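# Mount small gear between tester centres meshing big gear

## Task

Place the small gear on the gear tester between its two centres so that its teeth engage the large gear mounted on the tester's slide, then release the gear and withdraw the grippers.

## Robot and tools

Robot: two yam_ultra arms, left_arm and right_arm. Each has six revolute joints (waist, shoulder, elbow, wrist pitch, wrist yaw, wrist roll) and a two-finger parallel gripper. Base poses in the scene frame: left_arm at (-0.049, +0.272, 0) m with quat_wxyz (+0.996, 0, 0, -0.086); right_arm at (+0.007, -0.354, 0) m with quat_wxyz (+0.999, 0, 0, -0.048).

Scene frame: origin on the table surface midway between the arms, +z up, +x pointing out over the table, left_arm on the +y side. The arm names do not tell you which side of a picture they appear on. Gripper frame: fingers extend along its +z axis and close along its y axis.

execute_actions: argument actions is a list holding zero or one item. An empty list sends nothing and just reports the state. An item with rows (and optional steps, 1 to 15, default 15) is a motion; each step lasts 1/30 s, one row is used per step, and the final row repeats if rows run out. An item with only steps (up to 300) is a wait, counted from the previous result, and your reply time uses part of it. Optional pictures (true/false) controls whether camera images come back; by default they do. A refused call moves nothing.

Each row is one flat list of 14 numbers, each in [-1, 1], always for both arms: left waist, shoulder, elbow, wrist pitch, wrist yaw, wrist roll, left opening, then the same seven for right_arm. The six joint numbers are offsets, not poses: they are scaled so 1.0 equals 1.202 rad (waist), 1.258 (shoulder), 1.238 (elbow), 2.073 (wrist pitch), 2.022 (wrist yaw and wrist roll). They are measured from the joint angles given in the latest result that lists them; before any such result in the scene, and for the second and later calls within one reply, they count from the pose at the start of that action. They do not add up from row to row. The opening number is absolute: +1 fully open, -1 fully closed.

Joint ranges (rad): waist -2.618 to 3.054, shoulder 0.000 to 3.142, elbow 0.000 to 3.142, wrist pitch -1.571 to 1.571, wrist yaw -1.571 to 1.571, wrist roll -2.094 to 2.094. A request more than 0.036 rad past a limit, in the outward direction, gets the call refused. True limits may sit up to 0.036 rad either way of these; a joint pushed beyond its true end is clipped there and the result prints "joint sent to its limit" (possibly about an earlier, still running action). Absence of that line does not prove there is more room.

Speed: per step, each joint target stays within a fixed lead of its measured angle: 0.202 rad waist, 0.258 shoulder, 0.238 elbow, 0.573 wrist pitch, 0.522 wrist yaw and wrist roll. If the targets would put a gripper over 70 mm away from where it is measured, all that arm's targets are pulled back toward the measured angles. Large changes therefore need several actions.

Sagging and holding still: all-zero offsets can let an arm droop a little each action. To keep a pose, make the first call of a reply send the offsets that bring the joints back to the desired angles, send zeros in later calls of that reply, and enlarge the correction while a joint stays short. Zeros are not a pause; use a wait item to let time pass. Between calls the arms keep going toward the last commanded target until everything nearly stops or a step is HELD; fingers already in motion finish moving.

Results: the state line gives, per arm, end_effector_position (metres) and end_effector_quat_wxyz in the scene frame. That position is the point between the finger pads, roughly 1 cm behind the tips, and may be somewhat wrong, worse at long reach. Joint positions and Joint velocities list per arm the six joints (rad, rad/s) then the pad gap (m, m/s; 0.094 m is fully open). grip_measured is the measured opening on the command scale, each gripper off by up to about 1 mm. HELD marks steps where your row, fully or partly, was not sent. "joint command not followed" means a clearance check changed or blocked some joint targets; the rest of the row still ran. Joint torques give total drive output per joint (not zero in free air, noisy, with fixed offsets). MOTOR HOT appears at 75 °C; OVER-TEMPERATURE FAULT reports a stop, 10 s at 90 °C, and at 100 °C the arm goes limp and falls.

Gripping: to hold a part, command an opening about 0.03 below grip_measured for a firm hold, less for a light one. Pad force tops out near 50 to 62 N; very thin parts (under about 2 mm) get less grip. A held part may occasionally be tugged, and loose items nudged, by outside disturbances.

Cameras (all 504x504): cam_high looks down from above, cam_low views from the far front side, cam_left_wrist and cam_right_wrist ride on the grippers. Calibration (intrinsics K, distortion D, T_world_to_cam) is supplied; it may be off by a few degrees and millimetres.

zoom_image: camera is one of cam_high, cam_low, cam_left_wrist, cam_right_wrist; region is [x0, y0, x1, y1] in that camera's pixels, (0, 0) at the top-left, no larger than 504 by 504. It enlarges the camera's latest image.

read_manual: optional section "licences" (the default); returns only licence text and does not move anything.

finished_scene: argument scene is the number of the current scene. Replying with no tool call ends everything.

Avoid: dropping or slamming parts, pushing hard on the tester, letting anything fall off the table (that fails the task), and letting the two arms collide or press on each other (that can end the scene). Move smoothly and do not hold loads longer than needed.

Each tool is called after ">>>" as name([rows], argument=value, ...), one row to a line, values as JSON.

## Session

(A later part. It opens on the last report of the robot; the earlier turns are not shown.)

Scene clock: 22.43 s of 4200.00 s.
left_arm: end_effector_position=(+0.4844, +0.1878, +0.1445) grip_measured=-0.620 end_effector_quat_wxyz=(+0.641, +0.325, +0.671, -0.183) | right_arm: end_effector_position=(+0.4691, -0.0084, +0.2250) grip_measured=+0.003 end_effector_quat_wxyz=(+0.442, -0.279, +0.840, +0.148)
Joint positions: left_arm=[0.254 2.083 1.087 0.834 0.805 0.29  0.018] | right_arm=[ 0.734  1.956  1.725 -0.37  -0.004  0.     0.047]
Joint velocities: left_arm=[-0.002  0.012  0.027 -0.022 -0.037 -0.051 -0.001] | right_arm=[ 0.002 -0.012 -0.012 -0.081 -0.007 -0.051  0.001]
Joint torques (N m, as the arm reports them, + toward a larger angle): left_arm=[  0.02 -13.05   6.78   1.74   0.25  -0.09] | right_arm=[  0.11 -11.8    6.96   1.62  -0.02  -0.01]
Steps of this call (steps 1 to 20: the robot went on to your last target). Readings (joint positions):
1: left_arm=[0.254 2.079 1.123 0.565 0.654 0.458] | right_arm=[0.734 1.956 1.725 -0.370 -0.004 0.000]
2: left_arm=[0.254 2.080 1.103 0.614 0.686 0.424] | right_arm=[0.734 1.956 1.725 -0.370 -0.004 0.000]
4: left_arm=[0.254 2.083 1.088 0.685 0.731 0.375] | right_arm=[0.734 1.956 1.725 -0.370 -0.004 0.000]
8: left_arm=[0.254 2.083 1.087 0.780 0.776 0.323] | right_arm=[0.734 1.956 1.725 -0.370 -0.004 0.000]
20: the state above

>>> execute_actions([
  {"rows":[[-0.02,0,-0.01,0.03,0,-0.03,-0.7,0,0,0,0,0,0,-0.1],[-0.04,0.01,-0.02,0.06,0,-0.06,-0.7,0,0,0,0,0,0,-0.2],[-0.06,0.01,-0.03,0.09,0,-0.09,-0.7,0,0,0,0,0,0,-0.3],[-0.08,0.02,-0.04,0.12,0,-0.12,-0.7,0,0,0,0,0,0,-0.4],[-0.1,0.02,-0.05,0.15,0.01,-0.148,-0.7,0,0,0,0,0,0,-0.45],[-0.12,0.03,-0.06,0.15,0.01,-0.148,-0.7,0,0,0,0,0,0,-0.5],[-0.14,0.03,-0.07,0.15,0.01,-0.148,-0.7,0,0,0,0,0,0,-0.55],[-0.16,0.03,-0.07,0.15,0.01,-0.148,-0.7,0,0,0,0,0,0,-0.6],[-0.18,0.03,-0.07,0.15,0.01,-0.148,-0.7,0,0,0,0,0,0,-0.64],[-0.195,0.03,-0.07,0.15,0.01,-0.148,-0.7,0,0,0,0,0,0,-0.68],[-0.21,0.03,-0.07,0.15,0.01,-0.148,-0.7,0,0,0,0,0,0,-0.75]]},
], pictures=false)

>>> execute_actions([
  {"steps":15},
])

>>> zoom_image(camera="cam_low", region=[270,160,380,250])

Scene clock: 24.50 s of 4200.00 s.
left_arm: end_effector_position=(+0.4296, +0.0491, +0.1438) grip_measured=-0.620 end_effector_quat_wxyz=(+0.612, +0.345, +0.625, -0.340) | right_arm: end_effector_position=(+0.4707, -0.0106, +0.2251) grip_measured=-0.704 end_effector_quat_wxyz=(+0.443, -0.276, +0.841, +0.144)
Joint positions: left_arm=[-0.015  2.125  1.007  1.092  0.825  0.017  0.018] | right_arm=[ 0.733  1.956  1.725 -0.37   0.005  0.     0.014]
Joint velocities: left_arm=[-0.032  0.002  0.002  0.227  0.066 -0.139 -0.   ] | right_arm=[-0.017 -0.012 -0.002  0.022 -0.037 -0.051  0.   ]
Joint torques (N m, as the arm reports them, + toward a larger angle): left_arm=[  1.14 -12.6    5.56   1.68  -0.07  -0.08] | right_arm=[  0.25 -11.8    6.96   1.62  -0.12  -0.01]
Steps of this call (steps 1 to 15: the robot went on to your last target; steps 16 to 47: nothing new was sent; steps 48 to 62: all 15 steps of this action). Readings (joint positions):
48: left_arm=[0.253 2.083 1.087 0.840 0.807 0.279] | right_arm=[0.734 1.956 1.725 -0.370 -0.004 0.000]
49: left_arm=[0.249 2.085 1.085 0.855 0.805 0.261] | right_arm=[0.734 1.956 1.725 -0.370 -0.004 0.000]
51: left_arm=[0.226 2.090 1.070 0.915 0.800 0.200] | right_arm=[0.734 1.956 1.725 -0.370 -0.004 0.000]
55: left_arm=[0.125 2.110 1.027 1.039 0.802 0.082] | right_arm=[0.734 1.956 1.725 -0.370 -0.000 0.000]
62: the state above

Scene clock: 25.00 s of 4200.00 s.
left_arm: end_effector_position=(+0.4312, +0.0527, +0.1479) grip_measured=-0.620 end_effector_quat_wxyz=(+0.618, +0.340, +0.622, -0.341) | right_arm: end_effector_position=(+0.4707, -0.0106, +0.2251) grip_measured=-0.704 end_effector_quat_wxyz=(+0.443, -0.276, +0.841, +0.144)
Joint positions: left_arm=[-0.007  2.125  1.007  1.113  0.825 -0.     0.018] | right_arm=[ 0.733  1.956  1.725 -0.37   0.005  0.     0.014]
Joint velocities: left_arm=[ 0.002 -0.027  0.012 -0.037  0.037 -0.022 -0.001] | right_arm=[ 0.002 -0.002  0.002  0.022  0.037 -0.007 -0.   ]
Joint torques (N m, as the arm reports them, + toward a larger angle): left_arm=[  0.58 -12.52   5.56   1.7   -0.03  -0.15] | right_arm=[  0.25 -11.79   6.96   1.62  -0.13  -0.01]
Steps of this call (steps 1 to 15: the robot went on to your last target). Readings (joint positions):
1: left_arm=[-0.015 2.125 1.007 1.097 0.825 0.014] | right_arm=[0.733 1.956 1.725 -0.370 0.005 0.000]
2: left_arm=[-0.012 2.125 1.007 1.101 0.825 0.011] | right_arm=[0.733 1.956 1.725 -0.370 0.005 0.000]
4: left_arm=[-0.009 2.125 1.007 1.106 0.825 0.006] | right_arm=[0.733 1.956 1.725 -0.370 0.005 0.000]
8: left_arm=[-0.007 2.125 1.007 1.111 0.825 0.002] | right_arm=[0.733 1.956 1.725 -0.370 0.005 0.000]
15: the state above
camera_calibration (this result's frames):
cam_left_wrist: T_world_to_cam=[[-0.852084, -0.46455, -0.241134, 0.416989], [-0.265963, 0.781084, -0.564953, 0.159063], [0.450795, -0.417255, -0.789102, 0.0447763], [0, 0, 0, 1]] pos_world=[0.37743, 0.0881543, 0.225746]
cam_right_wrist: T_world_to_cam=[[0.487159, -0.857643, -0.164696, -0.201711], [-0.80868, -0.37181, -0.455845, 0.522844], [0.329716, 0.355255, -0.874689, 0.134458], [0, 0, 0, 1]] pos_world=[0.476745, -0.0263642, 0.322724]

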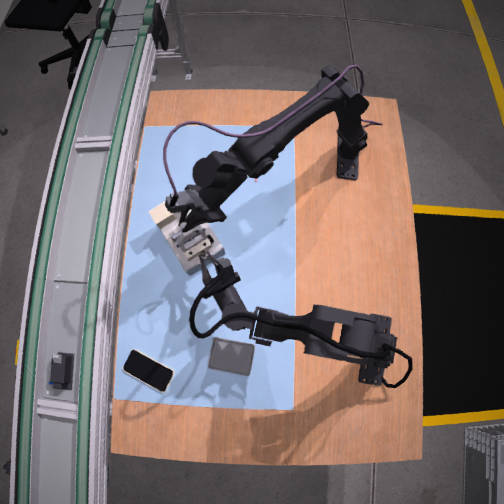

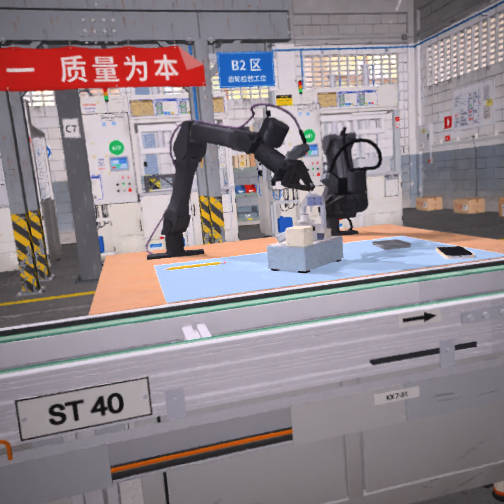

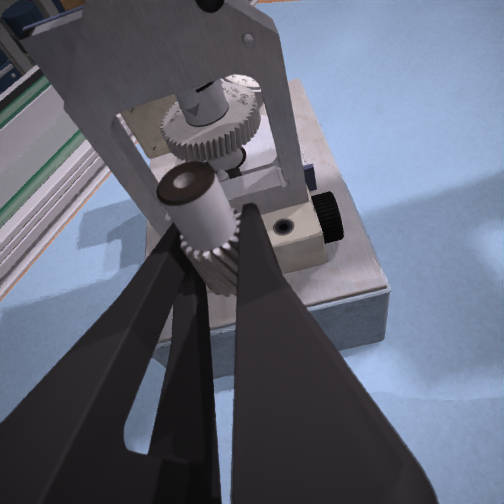

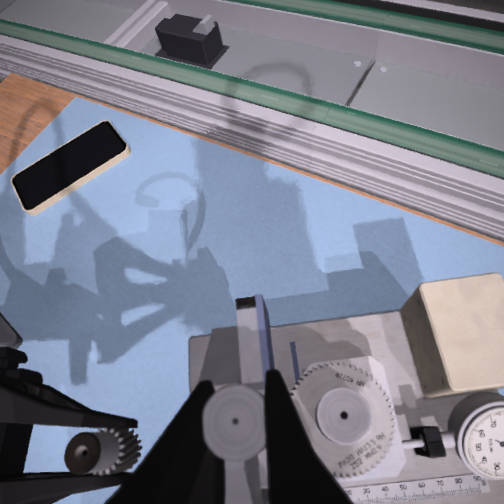

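Region (270, 160, 380, 250) of cam_low's 504x504 image, scaled by 4.582, with more detail than that image has; it fills the top 412 rows of this view, and the rest is white.

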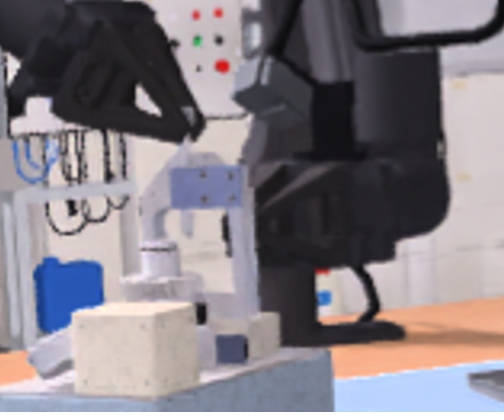

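>>> execute_actions([
  {"rows":[[-0.01,0.01,0.03,0,0,0,-0.7,0,0,0,0,0,0,-0.75],[-0.015,0.015,0.04,0,-0.01,0,-0.7,0,0,0,0,0,0,-0.75],[-0.02,0.02,0.05,-0.005,-0.01,0,-0.7,0,0,0,0,0,0,-0.75],[-0.025,0.025,0.06,-0.005,-0.017,0,-0.7,0,0,0,0,0,0,-0.75],[-0.028,0.03,0.07,-0.01,-0.017,0,-0.7,0,0,0,0,0,0,-0.75],[-0.03,0.034,0.075,-0.01,-0.017,0,-0.7,0,0,0,0,0,0,-0.75]]},
], pictures=false)

>>> execute_actions([
  {"steps":8},
])

>>> zoom_image(camera="cam_low", region=[285,180,345,240])

>>> zoom_image(camera="cam_left_wrist", region=[100,50,300,250])

Scene clock: 27.83 s of 4200.00 s.
left_arm: end_effector_position=(+0.4407, +0.0384, +0.1453) grip_measured=-0.620 end_effector_quat_wxyz=(+0.617, +0.341, +0.620, -0.343) | right_arm: end_effector_position=(+0.4708, -0.0107, +0.2251) grip_measured=-0.704 end_effector_quat_wxyz=(+0.444, -0.276, +0.841, +0.144)
Joint positions: left_arm=[-0.036  2.166  1.066  1.095  0.802 -0.001  0.018] | right_arm=[ 0.733  1.956  1.725 -0.37   0.006  0.     0.014]
Joint velocities: left_arm=[-0.002  0.002 -0.012 -0.007  0.007  0.051  0.001] | right_arm=[-0.017  0.007  0.002 -0.022  0.022 -0.007  0.   ]
Joint torques (N m, as the arm reports them, + toward a larger angle): left_arm=[ -0.51 -12.3    9.05   1.45  -0.13   0.  ] | right_arm=[  0.1  -11.79   6.96   1.62  -0.03  -0.01]
Steps of this call (steps 1 to 15: the robot went on to your last target; steps 16 to 70: nothing new was sent; steps 71 to 85: all 15 steps of this action). Readings (joint positions):
71: left_arm=[-0.007 2.126 1.007 1.114 0.825 -0.001] | right_arm=[0.733 1.956 1.725 -0.370 0.006 0.000]
72: left_arm=[-0.008 2.129 1.009 1.114 0.825 -0.001] | right_arm=[0.733 1.956 1.725 -0.370 0.006 0.000]
74: left_arm=[-0.013 2.142 1.028 1.111 0.819 -0.001] | right_arm=[0.733 1.956 1.725 -0.370 0.006 0.000]
78: left_arm=[-0.031 2.164 1.065 1.100 0.806 -0.001] | right_arm=[0.733 1.956 1.725 -0.370 0.006 0.000]
85: the state above

Scene clock: 28.10 s of 4200.00 s.
left_arm: end_effector_position=(+0.4409, +0.0385, +0.1451) grip_measured=-0.620 end_effector_quat_wxyz=(+0.617, +0.341, +0.621, -0.342) | right_arm: end_effector_position=(+0.4708, -0.0107, +0.2251) grip_measured=-0.704 end_effector_quat_wxyz=(+0.444, -0.276, +0.841, +0.144)
Joint positions: left_arm=[-0.036  2.166  1.066  1.094  0.801 -0.001  0.018] | right_arm=[ 0.733  1.956  1.725 -0.37   0.006  0.     0.014]
Joint velocities: left_arm=[ 0.002 -0.022  0.017  0.022 -0.007 -0.081 -0.   ] | right_arm=[-0.012  0.002  0.002 -0.037 -0.051 -0.007  0.001]
Joint torques (N m, as the arm reports them, + toward a larger angle): left_arm=[ -0.67 -12.47   9.03   1.47  -0.07   0.02] | right_arm=[  0.1  -11.79   6.96   1.62  -0.03  -0.01]
Steps of this call (steps 1 to 8: the robot went on to your last target). Readings (joint positions):
1: left_arm=[-0.036 2.166 1.066 1.095 0.802 -0.001] | right_arm=[0.733 1.956 1.725 -0.370 0.006 0.000]
2: left_arm=[-0.036 2.166 1.066 1.095 0.801 -0.001] | right_arm=[0.733 1.956 1.725 -0.370 0.006 0.000]
4: left_arm=[-0.036 2.166 1.066 1.094 0.801 -0.001] | right_arm=[0.733 1.956 1.725 -0.370 0.006 0.000]
8: the state above
camera_calibration (this result's frames):
cam_left_wrist: T_world_to_cam=[[-0.854097, -0.46099, -0.240844, 0.418696], [-0.262852, 0.782149, -0.564935, 0.169697], [0.448805, -0.419203, -0.789204, 0.0333036], [0, 0, 0, 1]] pos_world=[0.387265, 0.0742472, 0.222991]
cam_right_wrist: T_world_to_cam=[[0.48691, -0.857825, -0.164485, -0.201709], [-0.808738, -0.371634, -0.455884, 0.522894], [0.32994, 0.355, -0.874708, 0.134361], [0, 0, 0, 1]] pos_world=[0.476768, -0.026404, 0.322728]

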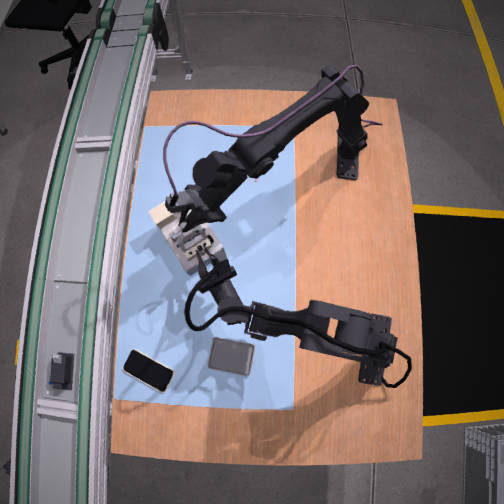

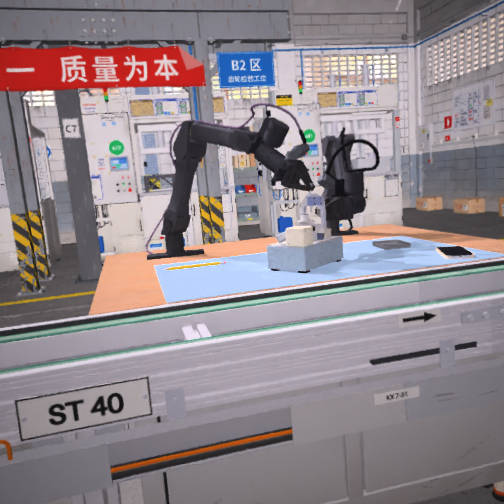

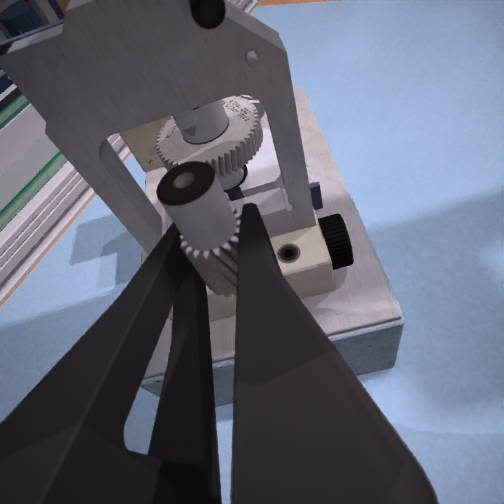

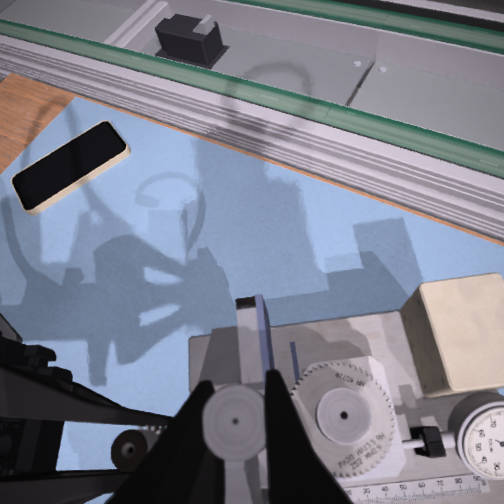

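Region (285, 180, 345, 240) of cam_low's 504x504 image, scaled by 8.400, with more detail than that image has.

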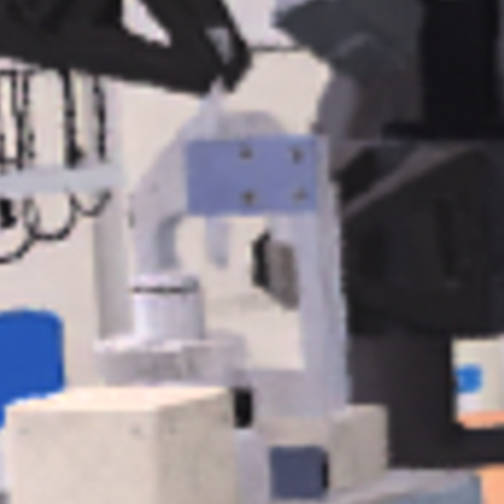

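Region (100, 50, 300, 250) of cam_left_wrist's 504x504 image, scaled by 2.520, with more detail than that image has.

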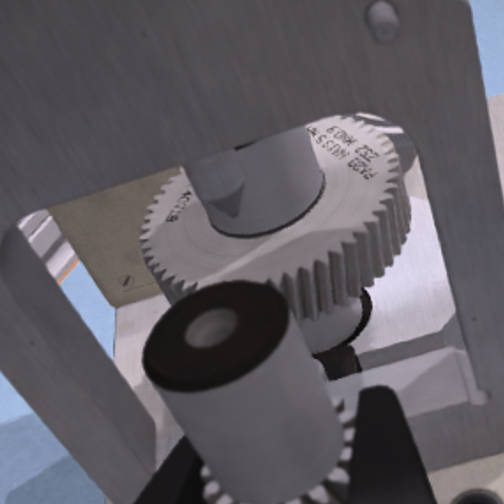

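>>> execute_actions([
  {"rows":[[0,0.01,0.03,0.01,0,0,-0.7,0,-0.01,0.03,0,0,0,-0.75],[0,0.02,0.03,0.01,0,0,-0.7,0,-0.02,0.045,0,0,0,-0.75],[-0.01,0.03,0.04,0.01,-0.01,0,-0.7,0,-0.03,0.06,0,0,0,-0.75],[-0.015,0.04,0.05,0.01,-0.012,0,-0.7,0,-0.03,0.075,0,0,0,-0.75],[-0.018,0.045,0.06,0.01,-0.012,0,-0.7,0,-0.04,0.09,-0.01,0,0,-0.75],[-0.02,0.05,0.07,0.01,-0.012,0,-0.7,0,-0.04,0.105,-0.01,0,0,-0.75],[-0.02,0.057,0.085,0.01,-0.012,0,-0.7,0,-0.04,0.12,-0.01,0,0,-0.75],[-0.02,0.057,0.085,0.01,-0.012,0,-0.7,0,-0.04,0.13,-0.01,0,0,-0.75]]},
], pictures=false)

>>> execute_actions([
  {"steps":8},
])

>>> zoom_image(camera="cam_low", region=[285,180,345,240])

Scene clock: 30.83 s of 4200.00 s.
left_arm: end_effector_position=(+0.4547, +0.0292, +0.1325) grip_measured=-0.620 end_effector_quat_wxyz=(+0.617, +0.341, +0.621, -0.343) | right_arm: end_effector_position=(+0.4704, -0.0109, +0.2486) grip_measured=-0.704 end_effector_quat_wxyz=(+0.445, -0.275, +0.840, +0.144)
Joint positions: left_arm=[-0.051  2.242  1.139  1.096  0.786 -0.001  0.018] | right_arm=[ 0.733  1.957  1.817 -0.457  0.006  0.     0.014]
Joint velocities: left_arm=[-0.027 -0.007 -0.007 -0.081 -0.007  0.051 -0.001] | right_arm=[-0.002  0.002 -0.002 -0.051 -0.051 -0.066 -0.   ]
Joint torques (N m, as the arm reports them, + toward a larger angle): left_arm=[ -0.59 -13.64   9.19   1.68  -0.04   0.  ] | right_arm=[  0.09 -16.27  12.2    2.41  -0.03  -0.01]
Steps of this call (steps 1 to 15: the robot went on to your last target; steps 16 to 67: nothing new was sent; steps 68 to 82: all 15 steps of this action). Readings (joint positions):
68: left_arm=[-0.036 2.167 1.066 1.094 0.801 -0.001] | right_arm=[0.733 1.956 1.725 -0.370 0.006 0.000]
69: left_arm=[-0.036 2.169 1.068 1.095 0.801 -0.001] | right_arm=[0.733 1.956 1.729 -0.372 0.006 0.000]
71: left_arm=[-0.037 2.187 1.081 1.096 0.798 -0.001] | right_arm=[0.733 1.957 1.741 -0.385 0.006 0.000]
75: left_arm=[-0.046 2.233 1.124 1.096 0.789 -0.001] | right_arm=[0.733 1.957 1.795 -0.434 0.006 0.000]
82: the state above

Scene clock: 31.10 s of 4200.00 s.
left_arm: end_effector_position=(+0.4548, +0.0292, +0.1327) grip_measured=-0.620 end_effector_quat_wxyz=(+0.617, +0.341, +0.621, -0.343) | right_arm: end_effector_position=(+0.4704, -0.0109, +0.2486) grip_measured=-0.704 end_effector_quat_wxyz=(+0.445, -0.275, +0.840, +0.144)
Joint positions: left_arm=[-0.051  2.242  1.139  1.096  0.786 -0.001  0.018] | right_arm=[ 0.733  1.957  1.817 -0.457  0.006  0.     0.014]
Joint velocities: left_arm=[-0.007  0.007 -0.012  0.022 -0.037 -0.007  0.   ] | right_arm=[-0.012 -0.002  0.022 -0.007  0.007  0.125 -0.   ]
Joint torques (N m, as the arm reports them, + toward a larger angle): left_arm=[ -0.67 -13.73   9.25   1.64  -0.1    0.04] | right_arm=[  0.1  -16.27  12.19   2.4   -0.02  -0.01]
Steps of this call (steps 1 to 8: the robot went on to your last target). Readings (joint positions):
1: left_arm=[-0.051 2.242 1.139 1.096 0.786 -0.001] | right_arm=[0.733 1.957 1.817 -0.457 0.006 0.000]
2: left_arm=[-0.051 2.242 1.139 1.096 0.786 -0.001] | right_arm=[0.733 1.957 1.817 -0.457 0.006 0.000]
4: left_arm=[-0.051 2.242 1.139 1.096 0.786 -0.001] | right_arm=[0.733 1.957 1.817 -0.457 0.006 0.000]
8: the state above
camera_calibration (this result's frames):
cam_left_wrist: T_world_to_cam=[[-0.854362, -0.46091, -0.240057, 0.423298], [-0.263473, 0.782335, -0.564388, 0.17379], [0.447937, -0.418944, -0.789835, 0.0137945], [0, 0, 0, 1]] pos_world=[0.40126, 0.0649197, 0.210596]
cam_right_wrist: T_world_to_cam=[[0.487415, -0.857451, -0.164937, -0.198012], [-0.807335, -0.370596, -0.459204, 0.533418], [0.33262, 0.356982, -0.872885, 0.153456], [0, 0, 0, 1]] pos_world=[0.476119, -0.026884, 0.346238]

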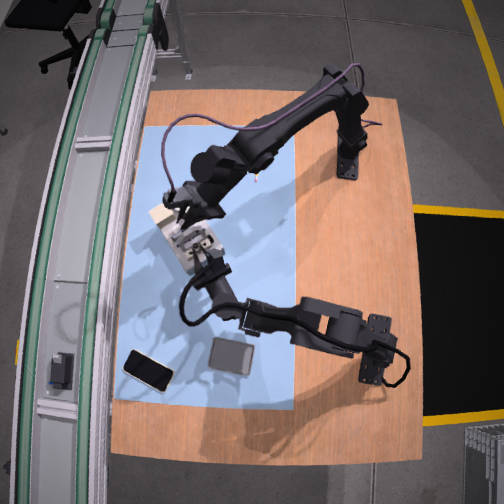

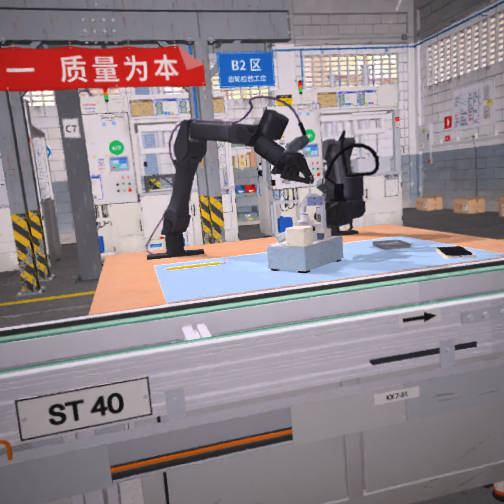

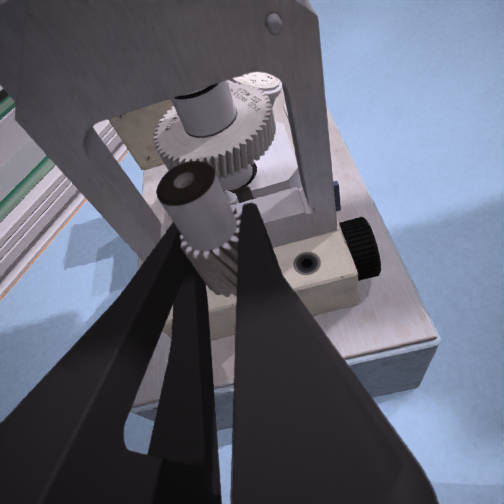

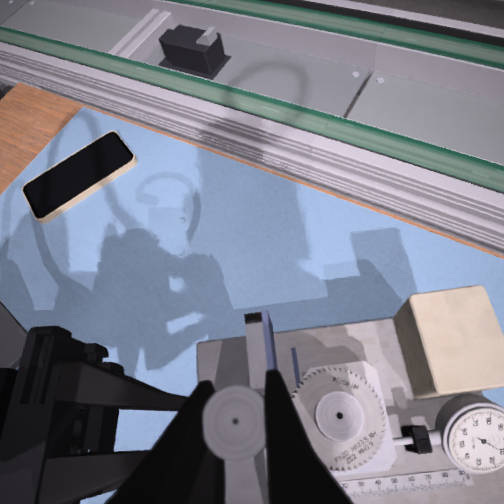

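Region (285, 180, 345, 240) of cam_low's 504x504 image, scaled by 8.400, with more detail than that image has.

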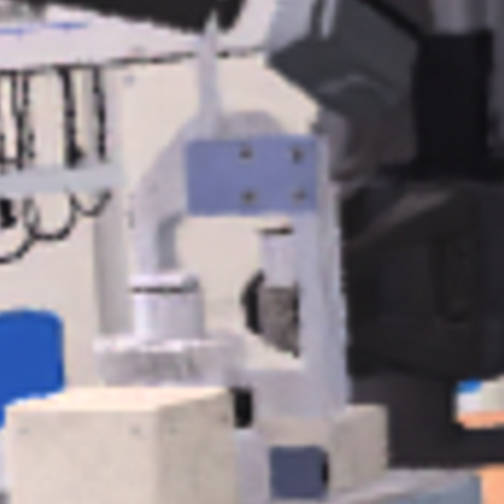

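>>> execute_actions([
  {"rows":[[-0.01,0,0.03,0,0,0,-0.7,0,-0.04,0.05,0.03,0,0,-0.75],[-0.015,0.005,0.04,0,-0.01,0,-0.7,0,-0.04,0.05,0.03,0,0,-0.75],[-0.02,0.01,0.05,-0.005,-0.01,0,-0.7,0,-0.04,0.05,0.03,0,0,-0.75],[-0.025,0.015,0.06,-0.01,-0.015,0,-0.7,0,-0.04,0.05,0.03,0,0,-0.75],[-0.03,0.02,0.07,-0.015,-0.02,0,-0.7,0,-0.04,0.05,0.03,0,0,-0.75],[-0.033,0.024,0.081,-0.016,-0.02,0,-0.7,0,-0.04,0.05,0.03,0,0,-0.75]]},
])

>>> zoom_image(camera="cam_low", region=[285,180,345,240])

Scene clock: 32.87 s of 4200.00 s.
left_arm: end_effector_position=(+0.4635, +0.0115, +0.1373) grip_measured=-0.620 end_effector_quat_wxyz=(+0.620, +0.344, +0.617, -0.343) | right_arm: end_effector_position=(+0.4704, -0.0110, +0.2485) grip_measured=-0.704 end_effector_quat_wxyz=(+0.445, -0.275, +0.840, +0.144)
Joint positions: left_arm=[-0.085  2.269  1.208  1.066  0.757 -0.001  0.018] | right_arm=[ 0.733  1.957  1.817 -0.457  0.006  0.     0.014]
Joint velocities: left_arm=[-0.007  0.002 -0.007 -0.022 -0.051 -0.037  0.001] | right_arm=[-0.002 -0.007 -0.007 -0.037  0.037  0.007  0.001]
Joint torques (N m, as the arm reports them, + toward a larger angle): left_arm=[ -0.42 -13.33   9.18   1.48  -0.05   0.  ] | right_arm=[  0.1  -16.17  11.65   2.36  -0.03  -0.01]
Steps of this call (steps 1 to 15: the robot went on to your last target; steps 16 to 38: nothing new was sent; steps 39 to 53: all 15 steps of this action). Readings (joint positions):
39: left_arm=[-0.051 2.242 1.139 1.096 0.786 -0.001] | right_arm=[0.733 1.957 1.817 -0.457 0.006 0.000]
40: left_arm=[-0.052 2.242 1.142 1.095 0.785 -0.001] | right_arm=[0.733 1.957 1.817 -0.457 0.006 0.000]
42: left_arm=[-0.056 2.250 1.159 1.090 0.780 -0.001] | right_arm=[0.733 1.957 1.817 -0.457 0.006 0.000]
46: left_arm=[-0.076 2.268 1.203 1.075 0.763 -0.001] | right_arm=[0.733 1.957 1.817 -0.457 0.006 0.000]
53: the state above
camera_calibration (this result's frames):
cam_left_wrist: T_world_to_cam=[[-0.854098, -0.457008, -0.248316, 0.424667], [-0.252992, 0.782182, -0.569373, 0.188393], [0.454436, -0.423479, -0.783679, 0.00236521], [0, 0, 0, 1]] pos_world=[0.409294, 0.0477206, 0.214571]
cam_right_wrist: T_world_to_cam=[[0.487365, -0.857488, -0.164892, -0.198019], [-0.807476, -0.3707, -0.458872, 0.533319], [0.332352, 0.356784, -0.873068, 0.153583], [0, 0, 0, 1]] pos_world=[0.476106, -0.0268936, 0.346161]

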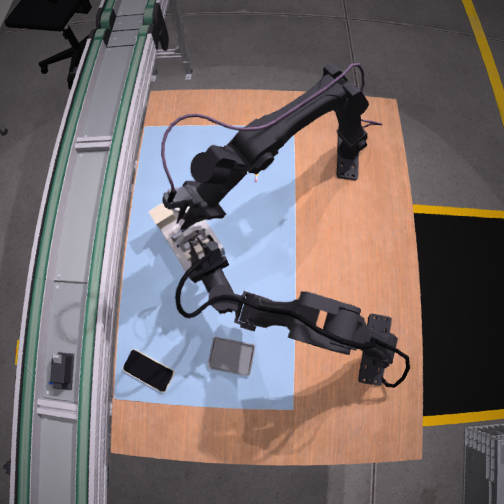

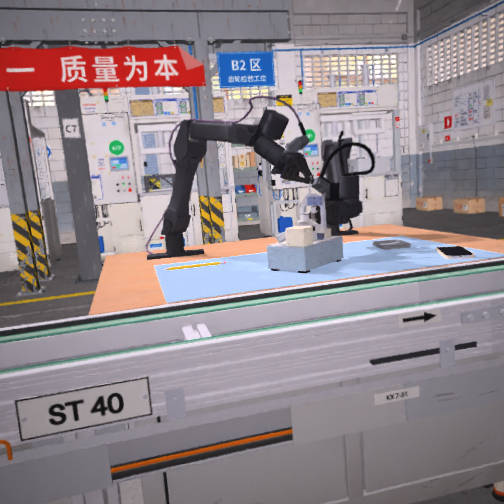

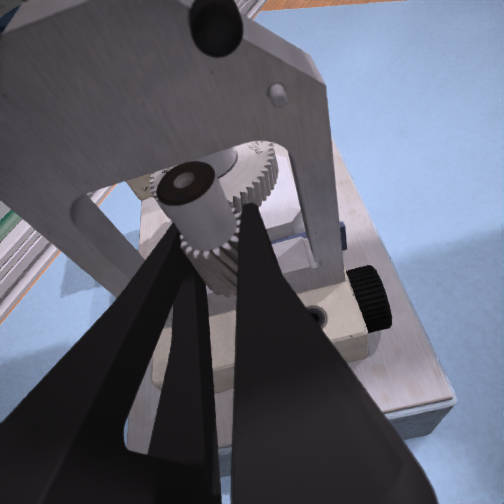

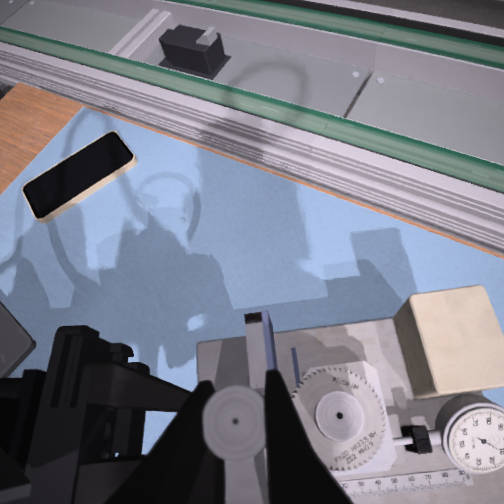

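Region (285, 180, 345, 240) of cam_low's 504x504 image, scaled by 8.400, with more detail than that image has.

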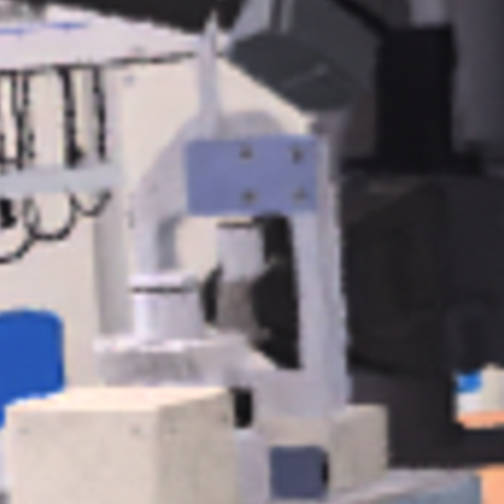

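>>> execute_actions([
  {"rows":[[0,0.01,0.02,0,0,0,-0.7,0,-0.04,0.05,0.03,0,0,-0.75],[0,0.012,0.025,-0.005,0,0,-0.7,0,-0.04,0.05,0.03,0,0,-0.75],[0,0.015,0.035,-0.005,-0.005,0,-0.7,0,-0.04,0.05,0.03,0,0,-0.75],[-0.008,0.02,0.045,-0.01,-0.01,0,-0.7,0,-0.04,0.05,0.03,0,0,-0.75],[-0.012,0.025,0.055,-0.01,-0.014,0,-0.7,0,-0.04,0.05,0.03,0,0,-0.75],[-0.016,0.03,0.065,-0.015,-0.014,0,-0.7,0,-0.04,0.05,0.03,0,0,-0.75],[-0.02,0.033,0.073,-0.015,-0.014,0,-0.7,0,-0.04,0.05,0.03,0,0,-0.75],[-0.022,0.036,0.08,-0.015,-0.014,0,-0.7,0,-0.04,0.05,0.03,0,0,-0.75]]},
])

>>> zoom_image(camera="cam_low", region=[285,180,345,240])

Scene clock: 34.63 s of 4200.00 s.
left_arm: end_effector_position=(+0.4746, +0.0017, +0.1347) grip_measured=-0.620 end_effector_quat_wxyz=(+0.621, +0.343, +0.617, -0.342) | right_arm: end_effector_position=(+0.4704, -0.0111, +0.2484) grip_measured=-0.704 end_effector_quat_wxyz=(+0.445, -0.275, +0.840, +0.144)
Joint positions: left_arm=[-0.101  2.311  1.275  1.042  0.738 -0.001  0.018] | right_arm=[ 0.733  1.957  1.817 -0.458  0.006  0.     0.014]
Joint velocities: left_arm=[-0.032  0.007  0.037 -0.037 -0.037 -0.051 -0.001] | right_arm=[-0.002 -0.002 -0.002  0.051  0.022 -0.051 -0.   ]
Joint torques (N m, as the arm reports them, + toward a larger angle): left_arm=[ -0.69 -13.75   9.28   1.46  -0.09   0.05] | right_arm=[  0.06 -16.17  11.69   2.35  -0.03  -0.02]
Steps of this call (steps 1 to 15: the robot went on to your last target; steps 16 to 38: nothing new was sent; steps 39 to 53: all 15 steps of this action). Readings (joint positions):
39: left_arm=[-0.085 2.270 1.208 1.063 0.755 -0.001] | right_arm=[0.733 1.957 1.817 -0.457 0.006 0.000]
40: left_arm=[-0.085 2.271 1.208 1.063 0.755 -0.001] | right_arm=[0.733 1.957 1.817 -0.457 0.006 0.000]
42: left_arm=[-0.085 2.280 1.215 1.061 0.754 -0.001] | right_arm=[0.733 1.957 1.817 -0.457 0.006 0.000]
46: left_arm=[-0.090 2.308 1.256 1.047 0.745 -0.001] | right_arm=[0.733 1.957 1.817 -0.457 0.006 0.000]
53: the state above
camera_calibration (this result's frames):
cam_left_wrist: T_world_to_cam=[[-0.852431, -0.459713, -0.249049, 0.428295], [-0.254764, 0.781178, -0.569962, 0.198337], [0.45657, -0.422405, -0.783018, -0.0100603], [0, 0, 0, 1]] pos_world=[0.420215, 0.0377066, 0.211834]
cam_right_wrist: T_world_to_cam=[[0.486815, -0.85789, -0.164426, -0.198033], [-0.807733, -0.370453, -0.458619, 0.533321], [0.332532, 0.356075, -0.873289, 0.153515], [0, 0, 0, 1]] pos_world=[0.476139, -0.0269828, 0.346092]

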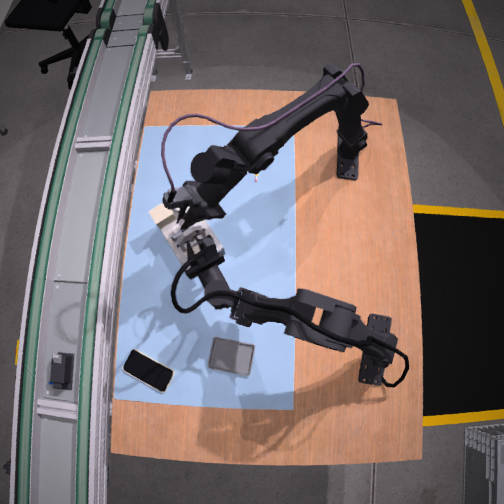

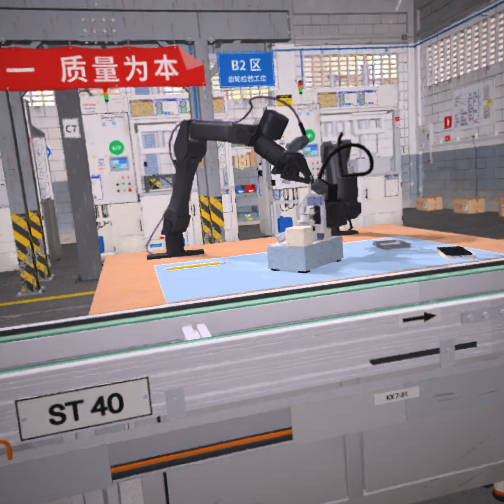

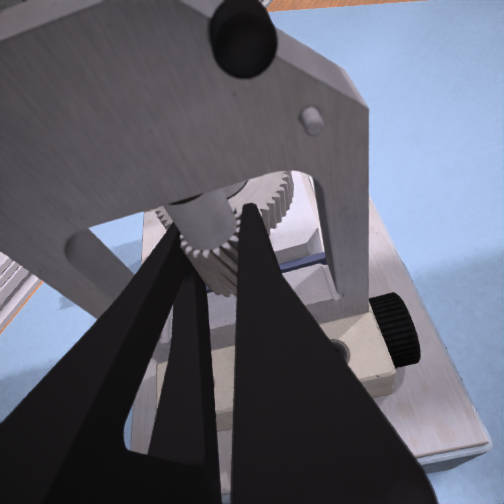

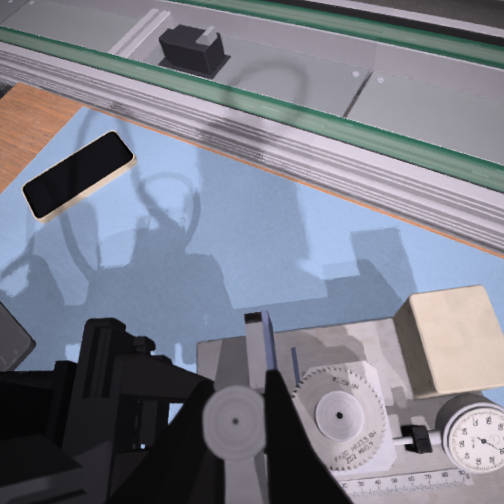

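Region (285, 180, 345, 240) of cam_low's 504x504 image, scaled by 8.400, with more detail than that image has.

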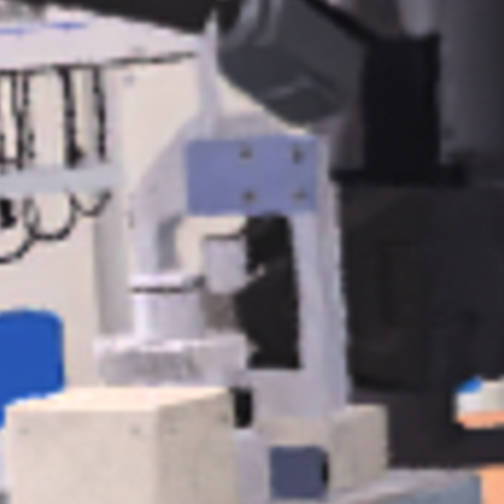

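>>> execute_actions([
  {"rows":[[-0.013,0.009,0.033,-0.004,-0.006,0,-0.7,0,-0.04,0.05,0.03,0,0,-0.75]]},
])

>>> zoom_image(camera="cam_low", region=[285,180,345,240])

Scene clock: 35.87 s of 4200.00 s.
left_arm: end_effector_position=(+0.4745, +0.0012, +0.1346) grip_measured=-0.620 end_effector_quat_wxyz=(+0.621, +0.343, +0.617, -0.342) | right_arm: end_effector_position=(+0.4704, -0.0111, +0.2484) grip_measured=-0.704 end_effector_quat_wxyz=(+0.445, -0.275, +0.840, +0.144)
Joint positions: left_arm=[-0.102  2.311  1.275  1.042  0.737 -0.001  0.018] | right_arm=[ 0.733  1.957  1.817 -0.458  0.006  0.     0.014]
Joint velocities: left_arm=[ 0.007  0.002 -0.002 -0.081 -0.037 -0.037  0.   ] | right_arm=[-0.002 -0.002 -0.002 -0.037 -0.051 -0.051 -0.001]
Joint torques (N m, as the arm reports them, + toward a larger angle): left_arm=[ -0.91 -13.17  10.11   1.45  -0.11   0.02] | right_arm=[  0.09 -16.16  11.64   2.36  -0.02  -0.01]
Steps of this call (steps 1 to 15: the robot went on to your last target; steps 16 to 22: nothing new was sent; steps 23 to 37: all 15 steps of this action). Readings (joint positions):
23: left_arm=[-0.102 2.311 1.275 1.042 0.738 -0.001] | right_arm=[0.733 1.957 1.817 -0.458 0.006 0.000]
24: left_arm=[-0.102 2.311 1.275 1.042 0.738 -0.001] | right_arm=[0.733 1.957 1.817 -0.458 0.006 0.000]
26: left_arm=[-0.102 2.311 1.275 1.042 0.737 -0.001] | right_arm=[0.733 1.957 1.817 -0.458 0.006 0.000]
30: left_arm=[-0.102 2.311 1.275 1.042 0.737 -0.001] | right_arm=[0.733 1.957 1.817 -0.458 0.006 0.000]
37: the state above
camera_calibration (this result's frames):
cam_left_wrist: T_world_to_cam=[[-0.852523, -0.459689, -0.248778, 0.427942], [-0.254974, 0.781232, -0.569793, 0.198719], [0.456281, -0.42233, -0.783228, -0.0101], [0, 0, 0, 1]] pos_world=[0.420107, 0.0372085, 0.211781]
cam_right_wrist: T_world_to_cam=[[0.486815, -0.85789, -0.164426, -0.198033], [-0.807733, -0.370453, -0.458619, 0.533321], [0.332532, 0.356075, -0.873289, 0.153515], [0, 0, 0, 1]] pos_world=[0.476139, -0.0269828, 0.346092]

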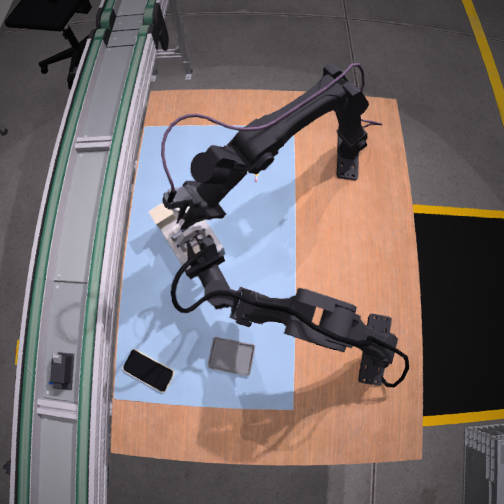

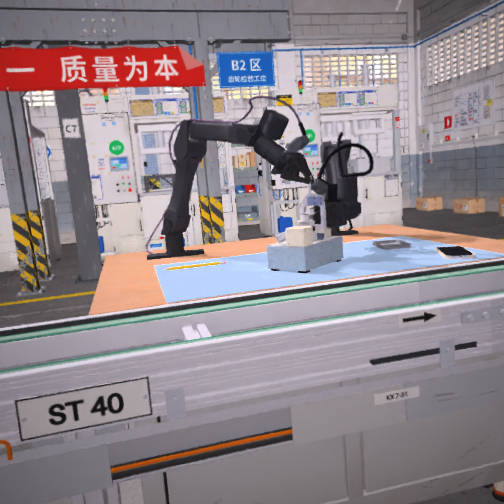

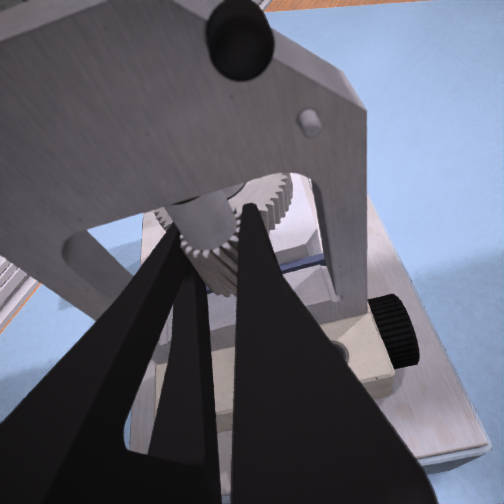

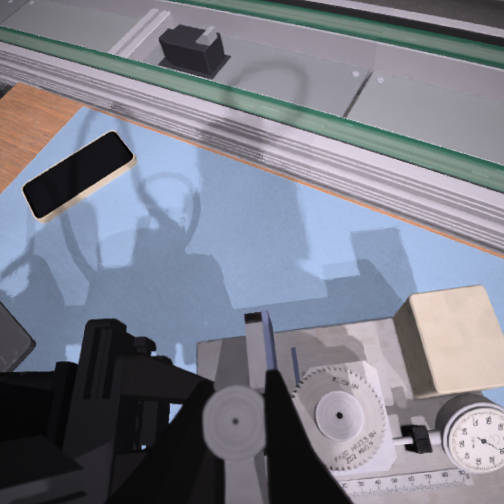

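Region (285, 180, 345, 240) of cam_low's 504x504 image, scaled by 8.400, with more detail than that image has.

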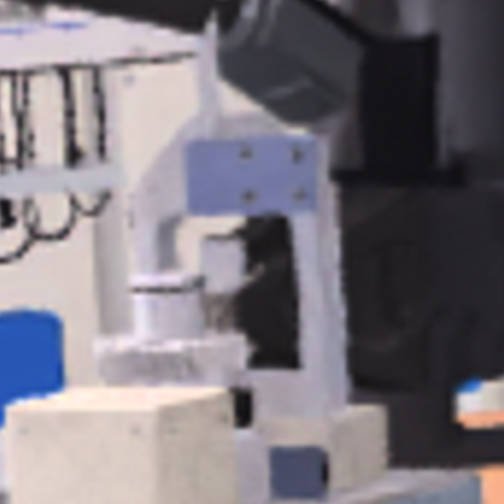

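>>> execute_actions([
  {"rows":[[-0.022,0,0.025,0,-0.014,0,-0.7,0,-0.035,-0.02,0.045,0,0,-0.75]]},
])

>>> zoom_image(camera="cam_low", region=[285,180,345,240])

Scene clock: 37.20 s of 4200.00 s.
left_arm: end_effector_position=(+0.4751, -0.0012, +0.1334) grip_measured=-0.620 end_effector_quat_wxyz=(+0.621, +0.339, +0.620, -0.339) | right_arm: end_effector_position=(+0.4707, -0.0109, +0.2339) grip_measured=-0.704 end_effector_quat_wxyz=(+0.440, -0.276, +0.842, +0.142)
Joint positions: left_arm=[-0.11   2.312  1.275  1.039  0.719 -0.001  0.018] | right_arm=[ 0.733  1.961  1.774 -0.422  0.007  0.     0.014]
Joint velocities: left_arm=[-0.002 -0.007  0.017 -0.022 -0.037 -0.007 -0.   ] | right_arm=[ 0.002 -0.017  0.007  0.007  0.022  0.066 -0.   ]
Joint torques (N m, as the arm reports them, + toward a larger angle): left_arm=[ -1.33 -14.21   9.28   1.56  -0.13   0.  ] | right_arm=[  0.09 -16.02   8.29   2.3   -0.02  -0.01]
Steps of this call (steps 1 to 15: the robot went on to your last target; steps 16 to 25: nothing new was sent; steps 26 to 40: all 15 steps of this action). Readings (joint positions):
26: left_arm=[-0.104 2.311 1.275 1.042 0.733 -0.001] | right_arm=[0.733 1.958 1.808 -0.450 0.006 0.000]
27: left_arm=[-0.106 2.311 1.275 1.042 0.729 -0.001] | right_arm=[0.733 1.958 1.798 -0.442 0.006 0.000]
29: left_arm=[-0.110 2.311 1.275 1.039 0.719 -0.001] | right_arm=[0.733 1.961 1.779 -0.427 0.006 0.000]
33: left_arm=[-0.110 2.312 1.275 1.039 0.719 -0.001] | right_arm=[0.733 1.961 1.774 -0.422 0.007 0.000]
40: the state above
camera_calibration (this result's frames):
cam_left_wrist: T_world_to_cam=[[-0.848926, -0.467857, -0.245834, 0.424952], [-0.265019, 0.779272, -0.567891, 0.204488], [0.457264, -0.416946, -0.785535, -0.0124832], [0, 0, 0, 1]] pos_world=[0.420654, 0.0342599, 0.210789]
cam_right_wrist: T_world_to_cam=[[0.485111, -0.859148, -0.162886, -0.200009], [-0.811827, -0.373264, -0.44901, 0.52666], [0.324966, 0.350056, -0.878555, 0.145425], [0, 0, 0, 1]] pos_world=[0.477326, -0.0261609, 0.331661]

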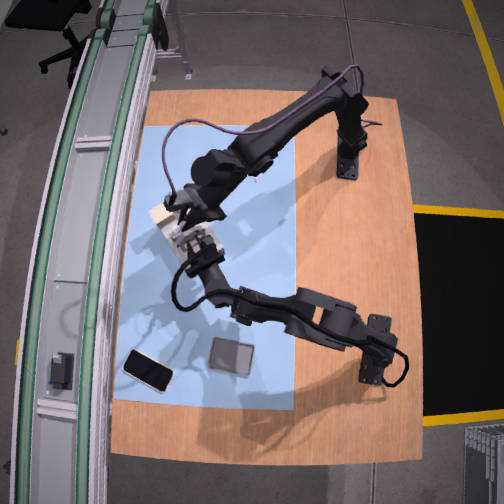

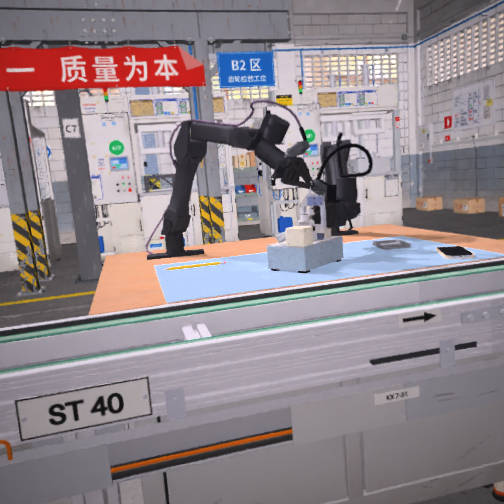

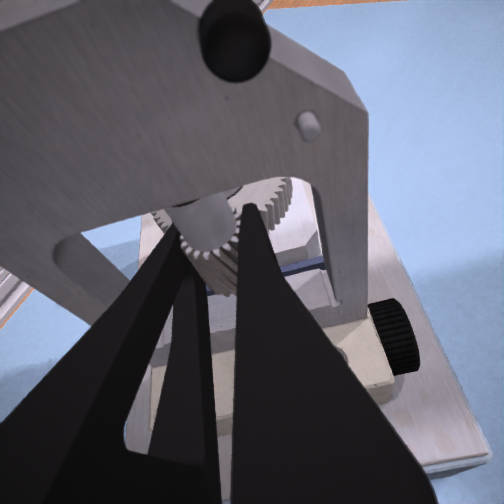

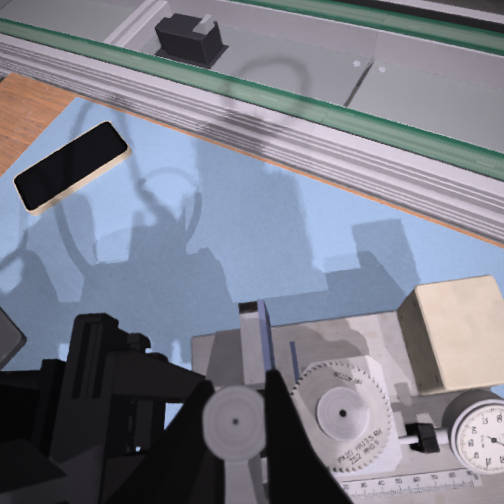

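Region (285, 180, 345, 240) of cam_low's 504x504 image, scaled by 8.400, with more detail than that image has.

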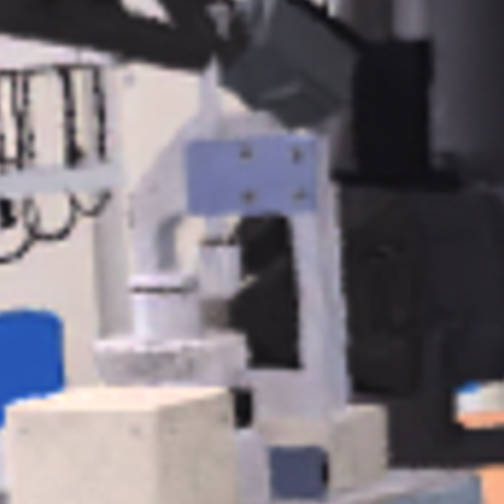

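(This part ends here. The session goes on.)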